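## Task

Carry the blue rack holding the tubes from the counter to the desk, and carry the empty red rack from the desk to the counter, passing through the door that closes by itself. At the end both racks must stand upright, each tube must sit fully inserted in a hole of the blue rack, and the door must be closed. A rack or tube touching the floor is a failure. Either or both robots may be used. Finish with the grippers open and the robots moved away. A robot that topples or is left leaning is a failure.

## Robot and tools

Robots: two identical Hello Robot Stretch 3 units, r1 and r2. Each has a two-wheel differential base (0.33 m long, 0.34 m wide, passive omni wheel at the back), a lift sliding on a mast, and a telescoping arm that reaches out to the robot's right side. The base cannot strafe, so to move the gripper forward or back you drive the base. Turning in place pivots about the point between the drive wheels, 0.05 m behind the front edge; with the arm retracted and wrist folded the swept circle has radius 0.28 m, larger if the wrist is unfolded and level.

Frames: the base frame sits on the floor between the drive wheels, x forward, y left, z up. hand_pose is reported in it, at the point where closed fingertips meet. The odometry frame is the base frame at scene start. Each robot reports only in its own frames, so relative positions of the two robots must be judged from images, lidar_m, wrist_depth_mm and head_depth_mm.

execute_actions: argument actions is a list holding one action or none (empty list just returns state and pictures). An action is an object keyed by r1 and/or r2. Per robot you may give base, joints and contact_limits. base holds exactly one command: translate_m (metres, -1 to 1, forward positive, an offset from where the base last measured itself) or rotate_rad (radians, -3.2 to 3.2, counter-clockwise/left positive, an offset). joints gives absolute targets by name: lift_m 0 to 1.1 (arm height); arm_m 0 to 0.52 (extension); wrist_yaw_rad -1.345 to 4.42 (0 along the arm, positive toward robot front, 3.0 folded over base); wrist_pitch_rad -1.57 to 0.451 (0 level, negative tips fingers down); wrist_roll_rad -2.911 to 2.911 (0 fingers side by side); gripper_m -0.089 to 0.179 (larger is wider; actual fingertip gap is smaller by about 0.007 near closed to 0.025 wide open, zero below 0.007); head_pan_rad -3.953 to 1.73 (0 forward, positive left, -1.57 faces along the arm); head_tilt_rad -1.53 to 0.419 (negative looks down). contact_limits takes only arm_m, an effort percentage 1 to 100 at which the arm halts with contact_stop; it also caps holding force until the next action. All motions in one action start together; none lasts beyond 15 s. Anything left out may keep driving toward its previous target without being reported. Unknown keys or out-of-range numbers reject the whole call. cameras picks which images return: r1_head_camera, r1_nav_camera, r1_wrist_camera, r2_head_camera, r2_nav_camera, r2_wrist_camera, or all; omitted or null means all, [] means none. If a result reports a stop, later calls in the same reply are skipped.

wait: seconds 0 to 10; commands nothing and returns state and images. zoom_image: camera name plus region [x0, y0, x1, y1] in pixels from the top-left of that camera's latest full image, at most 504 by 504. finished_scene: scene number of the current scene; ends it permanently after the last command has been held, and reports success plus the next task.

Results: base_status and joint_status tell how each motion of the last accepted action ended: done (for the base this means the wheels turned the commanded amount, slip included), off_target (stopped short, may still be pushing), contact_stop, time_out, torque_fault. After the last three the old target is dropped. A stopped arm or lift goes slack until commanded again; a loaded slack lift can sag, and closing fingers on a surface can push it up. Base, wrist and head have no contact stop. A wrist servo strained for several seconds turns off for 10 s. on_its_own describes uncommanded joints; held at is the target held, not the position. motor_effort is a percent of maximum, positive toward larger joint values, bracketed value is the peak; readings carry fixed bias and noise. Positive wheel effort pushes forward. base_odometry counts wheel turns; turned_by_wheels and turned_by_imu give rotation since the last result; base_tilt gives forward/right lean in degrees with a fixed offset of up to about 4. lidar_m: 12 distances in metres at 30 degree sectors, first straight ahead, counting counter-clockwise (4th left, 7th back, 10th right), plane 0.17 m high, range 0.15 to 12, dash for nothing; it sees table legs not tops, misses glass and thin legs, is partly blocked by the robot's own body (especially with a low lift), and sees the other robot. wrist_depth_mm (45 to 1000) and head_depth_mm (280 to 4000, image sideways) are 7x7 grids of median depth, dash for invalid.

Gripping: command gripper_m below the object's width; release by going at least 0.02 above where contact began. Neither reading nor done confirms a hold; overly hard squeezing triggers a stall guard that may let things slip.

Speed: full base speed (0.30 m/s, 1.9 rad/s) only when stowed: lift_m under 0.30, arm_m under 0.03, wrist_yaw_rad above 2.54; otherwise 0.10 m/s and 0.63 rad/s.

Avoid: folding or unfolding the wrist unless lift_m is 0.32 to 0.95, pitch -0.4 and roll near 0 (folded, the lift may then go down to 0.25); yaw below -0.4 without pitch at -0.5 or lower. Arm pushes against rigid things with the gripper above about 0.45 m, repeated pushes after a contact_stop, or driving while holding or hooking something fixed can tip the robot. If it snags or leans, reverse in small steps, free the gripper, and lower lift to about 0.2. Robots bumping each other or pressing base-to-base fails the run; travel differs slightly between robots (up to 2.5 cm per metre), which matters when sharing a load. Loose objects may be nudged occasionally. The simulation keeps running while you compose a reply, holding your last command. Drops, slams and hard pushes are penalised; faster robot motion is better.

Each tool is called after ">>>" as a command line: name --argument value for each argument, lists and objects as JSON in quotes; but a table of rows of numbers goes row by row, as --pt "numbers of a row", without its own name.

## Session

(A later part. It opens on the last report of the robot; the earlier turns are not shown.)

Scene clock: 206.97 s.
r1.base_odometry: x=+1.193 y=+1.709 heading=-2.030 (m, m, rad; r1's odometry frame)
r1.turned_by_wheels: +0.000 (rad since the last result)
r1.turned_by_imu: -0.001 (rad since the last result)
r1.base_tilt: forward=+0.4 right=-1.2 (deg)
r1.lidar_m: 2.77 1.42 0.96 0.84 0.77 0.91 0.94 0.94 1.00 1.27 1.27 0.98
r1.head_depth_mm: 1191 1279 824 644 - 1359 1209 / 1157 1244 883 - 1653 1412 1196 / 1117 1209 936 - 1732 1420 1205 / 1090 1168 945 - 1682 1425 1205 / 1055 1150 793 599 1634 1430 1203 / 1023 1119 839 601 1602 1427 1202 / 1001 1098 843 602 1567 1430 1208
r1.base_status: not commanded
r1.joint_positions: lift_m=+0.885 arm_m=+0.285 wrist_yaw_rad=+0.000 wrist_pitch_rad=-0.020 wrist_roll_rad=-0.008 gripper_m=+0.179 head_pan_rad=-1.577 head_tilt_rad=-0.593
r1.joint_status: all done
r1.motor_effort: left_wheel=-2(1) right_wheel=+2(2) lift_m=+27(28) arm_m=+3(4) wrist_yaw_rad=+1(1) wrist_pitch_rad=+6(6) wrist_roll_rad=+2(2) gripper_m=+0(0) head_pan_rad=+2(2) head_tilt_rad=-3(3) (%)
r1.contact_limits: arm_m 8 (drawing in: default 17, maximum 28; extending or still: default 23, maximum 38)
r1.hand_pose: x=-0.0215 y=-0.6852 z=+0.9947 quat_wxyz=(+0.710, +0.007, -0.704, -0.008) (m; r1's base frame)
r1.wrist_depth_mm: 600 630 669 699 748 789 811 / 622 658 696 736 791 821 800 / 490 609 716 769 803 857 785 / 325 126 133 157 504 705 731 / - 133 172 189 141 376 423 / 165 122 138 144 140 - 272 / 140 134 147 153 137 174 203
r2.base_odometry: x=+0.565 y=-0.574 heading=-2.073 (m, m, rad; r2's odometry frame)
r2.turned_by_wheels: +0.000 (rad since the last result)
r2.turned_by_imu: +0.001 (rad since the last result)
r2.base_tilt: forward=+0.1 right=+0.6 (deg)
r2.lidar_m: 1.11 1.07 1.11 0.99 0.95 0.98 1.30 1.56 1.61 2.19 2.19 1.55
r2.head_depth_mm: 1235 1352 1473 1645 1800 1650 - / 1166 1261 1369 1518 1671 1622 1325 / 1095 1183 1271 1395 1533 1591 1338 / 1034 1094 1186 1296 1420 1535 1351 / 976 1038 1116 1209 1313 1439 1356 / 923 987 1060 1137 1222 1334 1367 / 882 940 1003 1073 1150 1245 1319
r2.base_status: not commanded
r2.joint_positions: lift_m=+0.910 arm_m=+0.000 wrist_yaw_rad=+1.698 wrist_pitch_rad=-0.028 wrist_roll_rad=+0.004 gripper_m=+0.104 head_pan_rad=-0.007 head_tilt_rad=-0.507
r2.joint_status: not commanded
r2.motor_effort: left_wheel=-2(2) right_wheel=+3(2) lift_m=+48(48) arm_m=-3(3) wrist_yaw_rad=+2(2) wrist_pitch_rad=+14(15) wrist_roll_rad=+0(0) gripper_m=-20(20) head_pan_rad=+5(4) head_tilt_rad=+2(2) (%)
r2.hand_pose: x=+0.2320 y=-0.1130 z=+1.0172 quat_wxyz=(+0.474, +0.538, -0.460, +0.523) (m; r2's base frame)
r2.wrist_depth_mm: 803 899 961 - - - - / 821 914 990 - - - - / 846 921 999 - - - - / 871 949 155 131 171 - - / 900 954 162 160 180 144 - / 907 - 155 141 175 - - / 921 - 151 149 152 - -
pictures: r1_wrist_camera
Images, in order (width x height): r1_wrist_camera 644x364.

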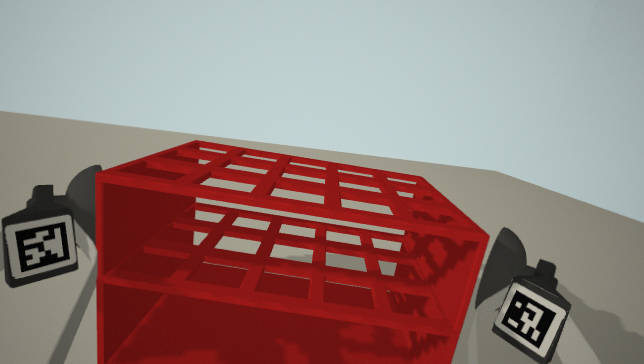

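>>> execute_actions --actions '[{"r1": {"joints": {"gripper_m": 0.10}}}]' --cameras '[]'

>>> execute_actions --actions '[{"r1": {"joints": {"lift_m": 0.945}}}]' --cameras '["r1_wrist_camera"]'

>>> execute_actions --actions '[{"r1": {"joints": {"arm_m": 0.0, "head_pan_rad": 0.0, "head_tilt_rad": -0.6}}}]' --cameras '["r1_wrist_camera"]'

Scene clock: 211.23 s.
r1.base_odometry: x=+1.193 y=+1.709 heading=-2.030 (m, m, rad; r1's odometry frame)
r1.turned_by_wheels: +0.000 (rad since the last result)
r1.turned_by_imu: -0.001 (rad since the last result)
r1.base_tilt: forward=+0.3 right=-1.2 (deg)
r1.lidar_m: 2.77 1.42 0.95 0.84 0.77 0.91 0.94 0.94 1.00 1.27 1.27 0.98
r1.head_depth_mm: 1189 1282 825 644 - 1364 1195 / 1149 1248 878 - 1651 1429 1204 / 1115 1208 935 - 1734 1419 1200 / 1088 1180 939 - 1684 1422 1201 / 1054 1145 840 600 1638 1427 1199 / 1026 1111 843 598 1607 1438 1207 / 999 1094 846 601 1558 1438 1207
r1.base_status: not commanded
r1.joint_positions: lift_m=+0.885 arm_m=+0.285 wrist_yaw_rad=+0.000 wrist_pitch_rad=-0.020 wrist_roll_rad=-0.008 gripper_m=+0.101 head_pan_rad=-1.577 head_tilt_rad=-0.593
r1.joint_status: all done
r1.motor_effort: left_wheel=-2(2) right_wheel=+2(2) lift_m=+27(27) arm_m=+4(3) wrist_yaw_rad=+1(1) wrist_pitch_rad=+5(6) wrist_roll_rad=+2(2) gripper_m=-17(98) head_pan_rad=+3(2) head_tilt_rad=-3(3) (%)
r1.hand_pose: x=-0.0215 y=-0.6852 z=+0.9947 quat_wxyz=(+0.710, +0.007, -0.704, -0.008) (m; r1's base frame)
r1.wrist_depth_mm: 606 625 664 696 740 771 799 / 637 670 691 728 775 841 797 / 495 599 697 757 814 886 790 / 304 146 146 165 192 705 760 / - 151 182 204 166 361 418 / 161 162 172 179 153 259 271 / 138 140 148 157 161 174 198
r2.base_odometry: x=+0.565 y=-0.574 heading=-2.073 (m, m, rad; r2's odometry frame)
r2.turned_by_wheels: +0.000 (rad since the last result)
r2.turned_by_imu: +0.001 (rad since the last result)
r2.base_tilt: forward=+0.1 right=+0.6 (deg)
r2.lidar_m: 1.12 1.07 1.11 0.99 0.95 0.98 1.30 1.55 1.61 2.18 2.20 1.54
r2.head_depth_mm: 1234 1345 1468 1636 1816 1643 - / 1165 1257 1377 1508 1660 1623 1321 / 1090 1177 1274 1394 1528 1600 1333 / 1030 1094 1177 1295 1419 1527 1351 / 978 1036 1123 1210 1311 1435 1358 / 925 991 1060 1136 1228 1340 1370 / 886 941 999 1073 1152 1245 1324
r2.base_status: not commanded
r2.joint_positions: lift_m=+0.910 arm_m=+0.000 wrist_yaw_rad=+1.698 wrist_pitch_rad=-0.028 wrist_roll_rad=+0.004 gripper_m=+0.104 head_pan_rad=-0.007 head_tilt_rad=-0.507
r2.joint_status: not commanded
r2.motor_effort: left_wheel=-2(2) right_wheel=+2(3) lift_m=+48(48) arm_m=-3(3) wrist_yaw_rad=+2(2) wrist_pitch_rad=+14(14) wrist_roll_rad=+0(0) gripper_m=-20(20) head_pan_rad=+4(4) head_tilt_rad=+3(2) (%)
r2.hand_pose: x=+0.2320 y=-0.1130 z=+1.0172 quat_wxyz=(+0.474, +0.538, -0.460, +0.523) (m; r2's base frame)
r2.wrist_depth_mm: 796 892 959 - - - - / 825 910 1000 - - - - / 857 928 - - - - - / 869 973 154 131 170 - - / 910 956 162 160 179 143 - / 927 - 155 140 176 - - / 931 - 152 149 152 - -
pictures: none
No camera images: the call's "cameras" was empty. Leave "cameras" out to get every camera's image.

Scene clock: 212.60 s.
r1.base_odometry: x=+1.193 y=+1.709 heading=-2.030 (m, m, rad; r1's odometry frame)
r1.turned_by_wheels: +0.000 (rad since the last result)
r1.turned_by_imu: +0.000 (rad since the last result)
r1.base_tilt: forward=+0.4 right=-1.2 (deg)
r1.lidar_m: 2.78 1.42 0.96 0.84 0.77 0.91 0.94 0.94 1.00 1.27 1.27 0.98
r1.head_depth_mm: 1189 1274 931 - 1351 1413 1199 / 1151 1241 - 619 1629 1419 1203 / 1120 1218 - 573 1746 1427 1203 / 1091 1176 - 551 1689 1425 1202 / 1057 1151 717 597 1631 1424 1214 / 1028 1117 840 599 1597 1419 1212 / 1000 1096 842 600 1575 1430 1204
r1.base_status: not commanded
r1.joint_positions: lift_m=+0.945 arm_m=+0.285 wrist_yaw_rad=+0.000 wrist_pitch_rad=-0.023 wrist_roll_rad=-0.008 gripper_m=+0.101 head_pan_rad=-1.577 head_tilt_rad=-0.593
r1.joint_status: all done
r1.motor_effort: left_wheel=-2(2) right_wheel=+2(2) lift_m=+45(47) arm_m=+3(3) wrist_yaw_rad=+1(1) wrist_pitch_rad=+6(6) wrist_roll_rad=+2(2) gripper_m=-16(18) head_pan_rad=+2(3) head_tilt_rad=-3(4) (%)
r1.hand_pose: x=-0.0215 y=-0.6851 z=+1.0533 quat_wxyz=(+0.710, +0.008, -0.704, -0.009) (m; r1's base frame)
r1.wrist_depth_mm: 610 634 667 703 741 771 800 / 637 666 692 729 769 818 802 / 653 686 738 760 824 865 786 / 455 147 144 172 193 894 766 / - 151 184 208 166 557 697 / 246 165 172 182 149 395 412 / 210 149 150 157 161 262 304
r2.base_odometry: x=+0.565 y=-0.574 heading=-2.073 (m, m, rad; r2's odometry frame)
r2.turned_by_wheels: +0.000 (rad since the last result)
r2.turned_by_imu: +0.000 (rad since the last result)
r2.base_tilt: forward=+0.2 right=+0.5 (deg)
r2.lidar_m: 1.12 1.07 1.10 0.99 0.95 0.98 1.30 1.56 1.60 2.18 2.20 1.55
r2.head_depth_mm: 1240 1346 1479 1630 1831 1648 - / 1160 1262 1362 1499 1672 1603 1321 / 1095 1178 1270 1386 1533 1597 1337 / 1031 1094 1180 1301 1408 1528 1354 / 980 1041 1118 1203 1316 1437 1365 / 926 988 1061 1139 1233 1337 1374 / 885 941 1001 1071 1153 1249 1325
r2.base_status: not commanded
r2.joint_positions: lift_m=+0.910 arm_m=+0.000 wrist_yaw_rad=+1.698 wrist_pitch_rad=-0.028 wrist_roll_rad=+0.004 gripper_m=+0.104 head_pan_rad=-0.007 head_tilt_rad=-0.507
r2.joint_status: not commanded
r2.motor_effort: left_wheel=-2(2) right_wheel=+2(3) lift_m=+48(48) arm_m=-3(2) wrist_yaw_rad=+2(2) wrist_pitch_rad=+14(14) wrist_roll_rad=+0(0) gripper_m=-20(20) head_pan_rad=+5(5) head_tilt_rad=+2(2) (%)
r2.hand_pose: x=+0.2320 y=-0.1130 z=+1.0172 quat_wxyz=(+0.474, +0.538, -0.460, +0.523) (m; r2's base frame)
r2.wrist_depth_mm: 797 872 978 - - - - / 823 936 990 - - - - / 866 909 - - - - - / 877 947 155 131 169 - - / 892 950 163 160 180 143 - / 913 - 155 140 175 - - / 947 - 152 149 152 - -
pictures: r1_wrist_camera
Images, in order (width x height): r1_wrist_camera 644x364.

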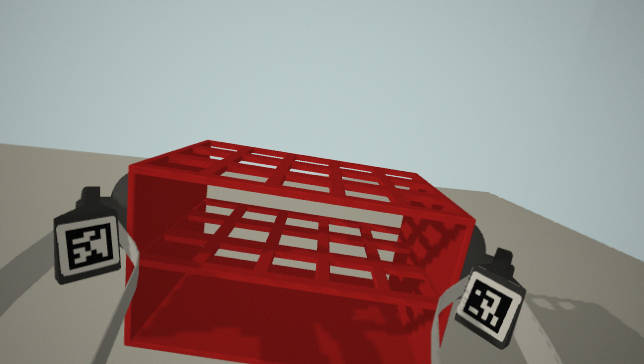

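Scene clock: 215.93 s.
r1.base_odometry: x=+1.193 y=+1.709 heading=-2.030 (m, m, rad; r1's odometry frame)
r1.turned_by_wheels: +0.000 (rad since the last result)
r1.turned_by_imu: -0.001 (rad since the last result)
r1.base_tilt: forward=+0.4 right=-1.3 (deg)
r1.lidar_m: 2.78 1.42 0.96 0.84 0.77 0.91 0.94 0.94 1.00 1.27 1.27 0.98
r1.head_depth_mm: 1891 2009 833 2130 1721 1419 1203 / 2266 2430 2603 2210 1727 1421 1199 / 2547 2792 3008 2240 1738 1416 1200 / 2461 2709 2917 2242 1730 1416 1205 / 2405 2638 2829 2210 1743 1422 1210 / 2352 2584 2808 2275 1757 1429 1205 / 2286 2499 2723 2272 1749 1429 1205
r1.base_status: not commanded
r1.joint_positions: lift_m=+0.945 arm_m=+0.000 wrist_yaw_rad=+0.000 wrist_pitch_rad=-0.024 wrist_roll_rad=-0.008 gripper_m=+0.101 head_pan_rad=-0.007 head_tilt_rad=-0.593
r1.joint_status: all done
r1.motor_effort: left_wheel=-1(1) right_wheel=+2(2) lift_m=+44(45) arm_m=-4(3) wrist_yaw_rad=+1(1) wrist_pitch_rad=+7(7) wrist_roll_rad=+2(2) gripper_m=-18(19) head_pan_rad=+2(33) head_tilt_rad=-3(2) (%)
r1.hand_pose: x=-0.0215 y=-0.4010 z=+1.0531 quat_wxyz=(+0.710, +0.009, -0.704, -0.009) (m; r1's base frame)
r1.wrist_depth_mm: 851 879 950 955 - - 889 / 855 913 958 - - - 851 / 753 920 966 - - - 839 / 464 147 145 171 193 - 834 / - 151 184 206 166 547 656 / 245 165 171 182 150 398 414 / 218 149 150 158 162 - 351
r2.base_odometry: x=+0.565 y=-0.574 heading=-2.073 (m, m, rad; r2's odometry frame)
r2.turned_by_wheels: +0.000 (rad since the last result)
r2.turned_by_imu: +0.000 (rad since the last result)
r2.base_tilt: forward=+0.1 right=+0.6 (deg)
r2.lidar_m: 1.12 1.07 1.11 0.99 0.95 0.98 1.31 1.56 1.61 2.17 2.19 1.55
r2.head_depth_mm: 1240 1348 1482 1636 1807 1645 - / 1160 1258 1375 1504 1677 1615 1320 / 1090 1170 1275 1395 1545 1589 1334 / 1033 1098 1180 1294 1407 1535 1350 / 979 1046 1117 1206 1319 1436 1365 / 925 984 1060 1134 1229 1334 1377 / 885 940 1005 1072 1152 1246 1321
r2.base_status: not commanded
r2.joint_positions: lift_m=+0.910 arm_m=+0.000 wrist_yaw_rad=+1.698 wrist_pitch_rad=-0.028 wrist_roll_rad=+0.004 gripper_m=+0.104 head_pan_rad=-0.007 head_tilt_rad=-0.507
r2.joint_status: not commanded
r2.motor_effort: left_wheel=-2(2) right_wheel=+3(2) lift_m=+48(48) arm_m=-2(4) wrist_yaw_rad=+2(2) wrist_pitch_rad=+14(15) wrist_roll_rad=+0(0) gripper_m=-20(20) head_pan_rad=+4(5) head_tilt_rad=+2(1) (%)
r2.hand_pose: x=+0.2320 y=-0.1130 z=+1.0172 quat_wxyz=(+0.474, +0.538, -0.460, +0.523) (m; r2's base frame)
r2.wrist_depth_mm: 789 882 952 - - - - / 835 919 997 - - - - / 838 968 - - - - - / 890 938 154 131 171 - - / 893 992 162 160 180 143 - / 918 - 155 140 175 - - / 923 - 152 149 152 - -
pictures: r1_wrist_camera
Images, in order (width x height): r1_wrist_camera 644x364.

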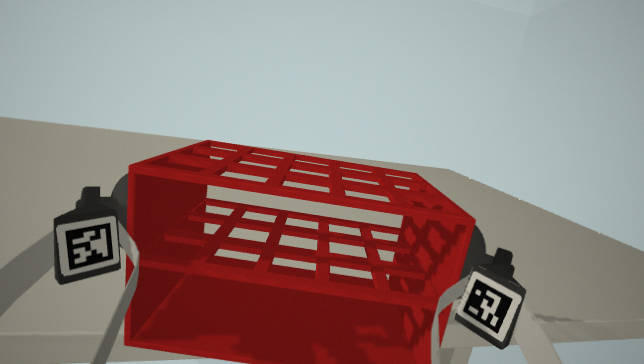

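>>> execute_actions --actions '[{"r1": {"base": {"translate_m": 0.24}, "joints": {"wrist_yaw_rad": -0.35}}}]' --cameras '[]'

>>> execute_actions --actions '[{"r1": {"base": {"rotate_rad": 1.73}}}]' --cameras '["r1_head_camera", "r1_nav_camera"]'

Scene clock: 233.73 s.
r1.base_odometry: x=+1.086 y=+1.494 heading=-2.030 (m, m, rad; r1's odometry frame)
r1.turned_by_wheels: +0.000 (rad since the last result)
r1.turned_by_imu: -0.002 (rad since the last result)
r1.base_tilt: forward=+0.4 right=-1.3 (deg)
r1.lidar_m: 2.61 1.51 0.98 0.90 0.88 0.97 1.17 1.18 1.13 1.22 0.81 1.45
r1.head_depth_mm: 1815 1926 2028 2053 1737 1424 1191 / 2196 2316 2468 2221 1756 1423 1208 / 2327 2576 2785 2223 1728 1414 1206 / 2275 2531 2767 2264 1733 1419 1198 / 2209 2434 2683 2232 1753 1426 1208 / 2131 2348 2599 2259 1749 1426 1206 / 2087 2324 2545 2269 1757 1425 1211
r1.base_status: done
r1.joint_positions: lift_m=+0.945 arm_m=+0.000 wrist_yaw_rad=-0.348 wrist_pitch_rad=-0.024 wrist_roll_rad=-0.008 gripper_m=+0.101 head_pan_rad=-0.007 head_tilt_rad=-0.593
r1.joint_status: all done
r1.motor_effort: left_wheel=-1(2) right_wheel=+1(7) lift_m=+44(45) arm_m=-3(4) wrist_yaw_rad=-2(3) wrist_pitch_rad=+7(7) wrist_roll_rad=+2(2) gripper_m=-19(18) head_pan_rad=+3(3) head_tilt_rad=-3(3) (%)
r1.hand_pose: x=-0.1087 y=-0.3856 z=+1.0531 quat_wxyz=(+0.698, -0.113, -0.695, -0.132) (m; r1's base frame)
r1.wrist_depth_mm: 733 817 933 - - - 854 / 763 838 944 - - - 860 / 744 835 994 - - - 861 / 457 148 145 172 193 980 868 / - 151 184 207 167 561 714 / 246 166 172 182 150 940 860 / 211 148 150 157 161 - 879
r2.base_odometry: x=+0.565 y=-0.574 heading=-2.073 (m, m, rad; r2's odometry frame)
r2.turned_by_wheels: +0.000 (rad since the last result)
r2.turned_by_imu: +0.001 (rad since the last result)
r2.base_tilt: forward=+0.1 right=+0.5 (deg)
r2.lidar_m: 1.11 1.07 1.11 0.99 0.95 0.98 1.30 1.56 1.61 2.17 2.20 1.54
r2.head_depth_mm: 1241 1349 1486 1639 1812 1651 - / 1160 1258 1368 1505 1677 1605 1323 / 1094 1177 1278 1393 1530 1590 1345 / 1031 1104 1186 1294 1412 1534 1345 / 975 1035 1117 1201 1322 1434 1366 / 924 989 1062 1136 1229 1340 1379 / 884 940 1004 1072 1149 1244 1330
r2.base_status: not commanded
r2.joint_positions: lift_m=+0.910 arm_m=+0.000 wrist_yaw_rad=+1.698 wrist_pitch_rad=-0.028 wrist_roll_rad=+0.004 gripper_m=+0.104 head_pan_rad=-0.007 head_tilt_rad=-0.507
r2.joint_status: not commanded
r2.motor_effort: left_wheel=-2(2) right_wheel=+2(3) lift_m=+48(48) arm_m=-2(2) wrist_yaw_rad=+3(2) wrist_pitch_rad=+14(14) wrist_roll_rad=+0(0) gripper_m=-20(20) head_pan_rad=+4(5) head_tilt_rad=+3(2) (%)
r2.hand_pose: x=+0.2320 y=-0.1130 z=+1.0172 quat_wxyz=(+0.474, +0.538, -0.460, +0.523) (m; r2's base frame)
r2.wrist_depth_mm: 789 878 948 - - - - / 833 888 987 - - - - / 842 930 997 - - - - / 873 970 155 131 169 - - / 900 - 162 161 179 143 - / 932 - 156 141 176 - - / 931 - 151 148 152 - -
pictures: none
No camera images: the call's "cameras" was empty. Leave "cameras" out to get every camera's image.

Scene clock: 237.40 s.
r1.base_odometry: x=+1.086 y=+1.494 heading=-0.300 (m, m, rad; r1's odometry frame)
r1.turned_by_wheels: +1.730 (rad since the last result)
r1.turned_by_imu: +1.715 (rad since the last result)
r1.base_tilt: forward=+0.4 right=-1.2 (deg)
r1.lidar_m: 0.90 0.87 1.11 1.17 1.13 1.14 1.22 0.81 1.66 2.60 1.21 0.94
r1.head_depth_mm: 750 835 946 1086 1233 1355 1208 / 740 829 933 1065 1252 1384 1207 / 733 818 919 1052 1227 1372 1212 / 726 806 905 1033 1196 1354 1202 / 718 796 891 1015 1175 1365 1206 / 710 785 880 1002 1154 1327 1204 / 702 773 868 986 1098 1252 1207
r1.base_status: done
r1.joint_positions: lift_m=+0.945 arm_m=+0.000 wrist_yaw_rad=-0.349 wrist_pitch_rad=-0.024 wrist_roll_rad=-0.008 gripper_m=+0.101 head_pan_rad=-0.007 head_tilt_rad=-0.593
r1.joint_status: not commanded
r1.motor_effort: left_wheel=-1(6) right_wheel=+2(6) lift_m=+44(44) arm_m=-3(4) wrist_yaw_rad=-1(1) wrist_pitch_rad=+7(7) wrist_roll_rad=+2(2) gripper_m=-20(16) head_pan_rad=+2(3) head_tilt_rad=-4(3) (%)
r1.hand_pose: x=-0.1089 y=-0.3856 z=+1.0531 quat_wxyz=(+0.698, -0.114, -0.695, -0.132) (m; r1's base frame)
r1.wrist_depth_mm: - - - - - - - / - - - - - - - / - - - - - - 983 / - 148 145 172 193 - 981 / - 151 184 206 166 - 960 / - 165 174 181 150 398 411 / - 149 151 157 162 - 305
r2.base_odometry: x=+0.565 y=-0.574 heading=-2.073 (m, m, rad; r2's odometry frame)
r2.turned_by_wheels: +0.000 (rad since the last result)
r2.turned_by_imu: +0.001 (rad since the last result)
r2.base_tilt: forward=+0.1 right=+0.6 (deg)
r2.lidar_m: 1.12 1.07 1.11 0.99 0.96 0.97 1.30 1.55 1.61 2.19 2.20 1.55
r2.head_depth_mm: 1234 1349 1477 1635 1824 1650 - / 1165 1260 1364 1502 1673 1600 1321 / 1096 1180 1275 1391 1531 1579 1338 / 1033 1094 1182 1301 1409 1526 1353 / 976 1035 1121 1209 1312 1434 1370 / 926 991 1062 1134 1226 1329 1367 / 883 940 1000 1072 1153 1253 1320
r2.base_status: not commanded
r2.joint_positions: lift_m=+0.910 arm_m=+0.000 wrist_yaw_rad=+1.698 wrist_pitch_rad=-0.028 wrist_roll_rad=+0.004 gripper_m=+0.104 head_pan_rad=-0.007 head_tilt_rad=-0.507
r2.joint_status: not commanded
r2.motor_effort: left_wheel=-2(2) right_wheel=+2(2) lift_m=+48(48) arm_m=-3(3) wrist_yaw_rad=+2(3) wrist_pitch_rad=+14(14) wrist_roll_rad=+0(0) gripper_m=-20(20) head_pan_rad=+5(5) head_tilt_rad=+3(2) (%)
r2.hand_pose: x=+0.2320 y=-0.1130 z=+1.0172 quat_wxyz=(+0.474, +0.538, -0.460, +0.523) (m; r2's base frame)
r2.wrist_depth_mm: 814 898 983 - - - - / 837 891 983 - - - - / 853 931 995 - - - - / 882 950 154 131 169 - - / 895 962 162 160 180 143 - / 947 - 155 140 175 - - / 920 - 151 148 152 - -
pictures: r1_head_camera (sideways: a quarter turn clockwise sets it upright), r1_nav_camera (sideways: a quarter turn counterclockwise sets it upright)
Images, in order (width x height): r1_head_camera 896x504, r1_nav_camera 672x504.

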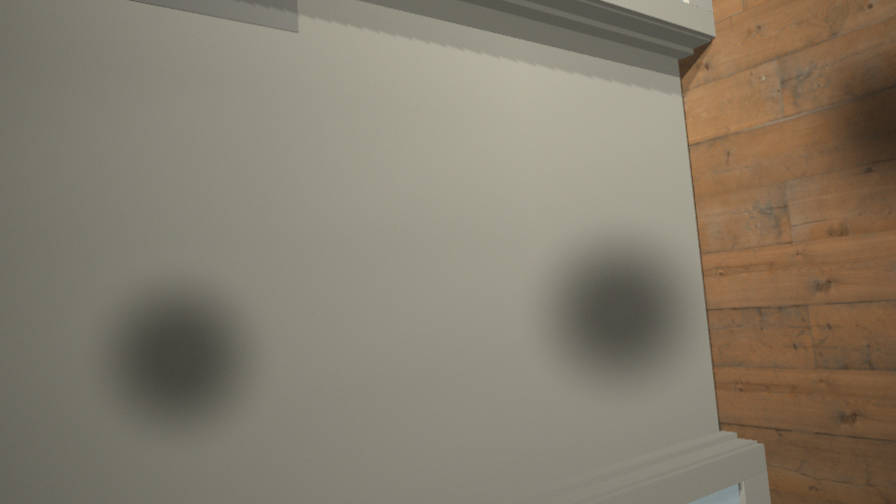

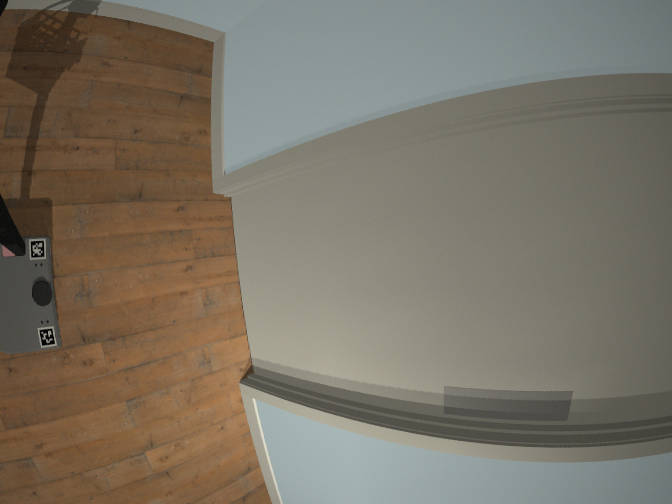

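>>> execute_actions --actions '[{"r1": {"base": {"rotate_rad": 0.20}}}]' --cameras '[]'

>>> execute_actions --actions '[{"r1": {"base": {"translate_m": 0.6}}}]' --cameras '["r1_head_camera", "r1_nav_camera"]'

Scene clock: 247.93 s.
r1.base_odometry: x=+1.086 y=+1.494 heading=-0.100 (m, m, rad; r1's odometry frame)
r1.turned_by_wheels: +0.200 (rad since the last result)
r1.turned_by_imu: +0.197 (rad since the last result)
r1.base_tilt: forward=+0.3 right=-1.3 (deg)
r1.lidar_m: 0.87 0.88 1.18 1.17 1.29 1.23 1.22 0.81 2.09 2.01 1.00 0.90
r1.head_depth_mm: 707 778 873 994 1148 1329 1202 / 711 789 881 1008 1170 1349 1197 / 718 799 891 1017 1185 1359 1207 / 724 801 906 1028 1198 1362 1195 / 730 810 909 1036 1213 1367 1212 / 737 820 903 1000 1156 1329 1202 / 706 761 832 962 1132 1325 1212
r1.base_status: done
r1.joint_positions: lift_m=+0.945 arm_m=+0.000 wrist_yaw_rad=-0.349 wrist_pitch_rad=-0.024 wrist_roll_rad=-0.008 gripper_m=+0.101 head_pan_rad=-0.007 head_tilt_rad=-0.593
r1.joint_status: not commanded
r1.motor_effort: left_wheel=-1(6) right_wheel=+2(6) lift_m=+45(44) arm_m=-4(4) wrist_yaw_rad=+0(0) wrist_pitch_rad=+7(6) wrist_roll_rad=+2(2) gripper_m=-18(18) head_pan_rad=+2(3) head_tilt_rad=-3(3) (%)
r1.hand_pose: x=-0.1089 y=-0.3856 z=+1.0531 quat_wxyz=(+0.698, -0.114, -0.695, -0.132) (m; r1's base frame)
r1.wrist_depth_mm: - - - - - - - / - - - - - - - / - - - - - - - / - 147 144 171 193 - - / - 151 185 207 166 - - / - 165 172 181 150 - - / - 149 150 157 161 - 348
r2.base_odometry: x=+0.565 y=-0.574 heading=-2.073 (m, m, rad; r2's odometry frame)
r2.turned_by_wheels: +0.000 (rad since the last result)
r2.turned_by_imu: +0.001 (rad since the last result)
r2.base_tilt: forward=+0.1 right=+0.6 (deg)
r2.lidar_m: 1.11 1.07 1.11 0.99 0.95 0.97 1.30 1.55 1.60 2.18 2.19 1.54
r2.head_depth_mm: 1239 1349 1475 1647 1815 1657 - / 1161 1259 1373 1503 1664 1614 1324 / 1091 1176 1271 1389 1532 1591 1345 / 1029 1096 1182 1296 1410 1529 1349 / 980 1041 1115 1209 1316 1432 1370 / 924 991 1056 1136 1232 1340 1374 / 883 940 1000 1071 1155 1246 1319
r2.base_status: not commanded
r2.joint_positions: lift_m=+0.910 arm_m=+0.000 wrist_yaw_rad=+1.698 wrist_pitch_rad=-0.028 wrist_roll_rad=+0.004 gripper_m=+0.104 head_pan_rad=-0.007 head_tilt_rad=-0.507
r2.joint_status: not commanded
r2.motor_effort: left_wheel=-2(2) right_wheel=+2(2) lift_m=+48(48) arm_m=-2(2) wrist_yaw_rad=+2(2) wrist_pitch_rad=+14(14) wrist_roll_rad=+0(0) gripper_m=-20(20) head_pan_rad=+5(4) head_tilt_rad=+2(2) (%)
r2.hand_pose: x=+0.2320 y=-0.1130 z=+1.0172 quat_wxyz=(+0.474, +0.538, -0.460, +0.523) (m; r2's base frame)
r2.wrist_depth_mm: 820 885 984 - - - - / 830 889 964 - - - - / 838 916 998 - - - - / 872 935 154 131 171 - - / 891 966 162 160 180 143 - / 916 - 155 140 176 - - / 908 - 152 149 151 - -
pictures: none
No camera images: the call's "cameras" was empty. Leave "cameras" out to get every camera's image.

Scene clock: 254.90 s.
r1.base_odometry: x=+1.683 y=+1.434 heading=-0.100 (m, m, rad; r1's odometry frame)
r1.turned_by_wheels: +0.000 (rad since the last result)
r1.turned_by_imu: -0.002 (rad since the last result)
r1.base_tilt: forward=+0.4 right=-1.2 (deg)
r1.lidar_m: 0.30 0.31 0.35 1.08 1.19 1.54 1.40 1.99 2.72 0.68 0.37 0.30
r1.head_depth_mm: - - - 296 339 403 497 / - - - 297 344 408 506 / - - - 300 348 416 516 / - - - 303 353 422 526 / - - - 307 358 429 538 / - - 284 311 363 437 550 / - - 285 314 367 445 522
r1.base_status: done
r1.joint_positions: lift_m=+0.945 arm_m=+0.000 wrist_yaw_rad=-0.349 wrist_pitch_rad=-0.024 wrist_roll_rad=-0.008 gripper_m=+0.101 head_pan_rad=-0.007 head_tilt_rad=-0.593
r1.joint_status: not commanded
r1.motor_effort: left_wheel=-1(4) right_wheel=+1(6) lift_m=+45(44) arm_m=-4(3) wrist_yaw_rad=-1(1) wrist_pitch_rad=+7(7) wrist_roll_rad=+2(2) gripper_m=-18(18) head_pan_rad=+3(2) head_tilt_rad=-3(3) (%)
r1.hand_pose: x=-0.1089 y=-0.3856 z=+1.0531 quat_wxyz=(+0.698, -0.114, -0.695, -0.132) (m; r1's base frame)
r1.wrist_depth_mm: 407 678 - - - - - / 421 702 - - - - - / 431 723 - - - - - / 397 147 145 172 191 - - / 376 152 184 206 166 - - / 450 165 172 182 150 - - / 444 149 150 157 162 - -
r2.base_odometry: x=+0.565 y=-0.574 heading=-2.073 (m, m, rad; r2's odometry frame)
r2.turned_by_wheels: +0.000 (rad since the last result)
r2.turned_by_imu: +0.001 (rad since the last result)
r2.base_tilt: forward=+0.1 right=+0.6 (deg)
r2.lidar_m: 1.12 1.07 1.11 0.99 0.95 0.98 1.30 1.55 1.61 2.18 2.20 1.54
r2.head_depth_mm: 1241 1354 1479 1646 1814 1652 - / 1163 1257 1368 1502 1668 1611 1324 / 1091 1181 1280 1388 1525 1601 1333 / 1029 1100 1184 1300 1412 1537 1353 / 976 1038 1121 1204 1313 1439 1363 / 928 991 1060 1139 1228 1334 1366 / 882 938 1000 1073 1150 1250 1321
r2.base_status: not commanded
r2.joint_positions: lift_m=+0.910 arm_m=+0.000 wrist_yaw_rad=+1.698 wrist_pitch_rad=-0.028 wrist_roll_rad=+0.004 gripper_m=+0.104 head_pan_rad=-0.007 head_tilt_rad=-0.507
r2.joint_status: not commanded
r2.motor_effort: left_wheel=-2(2) right_wheel=+3(2) lift_m=+48(48) arm_m=-3(3) wrist_yaw_rad=+2(2) wrist_pitch_rad=+15(15) wrist_roll_rad=+0(0) gripper_m=-20(20) head_pan_rad=+4(5) head_tilt_rad=+3(1) (%)
r2.hand_pose: x=+0.2320 y=-0.1130 z=+1.0172 quat_wxyz=(+0.474, +0.538, -0.460, +0.523) (m; r2's base frame)
r2.wrist_depth_mm: 792 872 987 - - - - / 851 890 - - - - - / 862 958 - - - - - / 880 937 155 131 170 - - / 863 989 163 160 180 143 - / 914 - 156 141 176 - - / 939 - 151 149 152 - -
pictures: r1_head_camera (sideways: a quarter turn clockwise sets it upright), r1_nav_camera (sideways: a quarter turn counterclockwise sets it upright)
Images, in order (width x height): r1_head_camera 896x504, r1_nav_camera 672x504.

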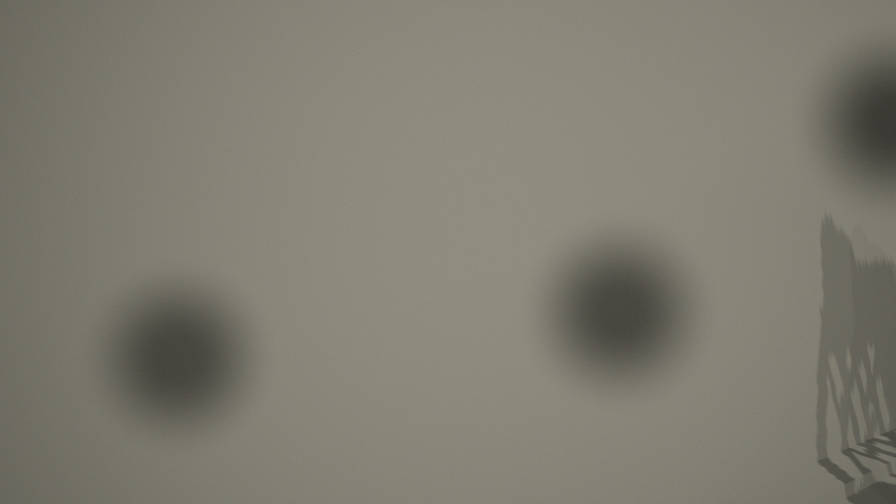

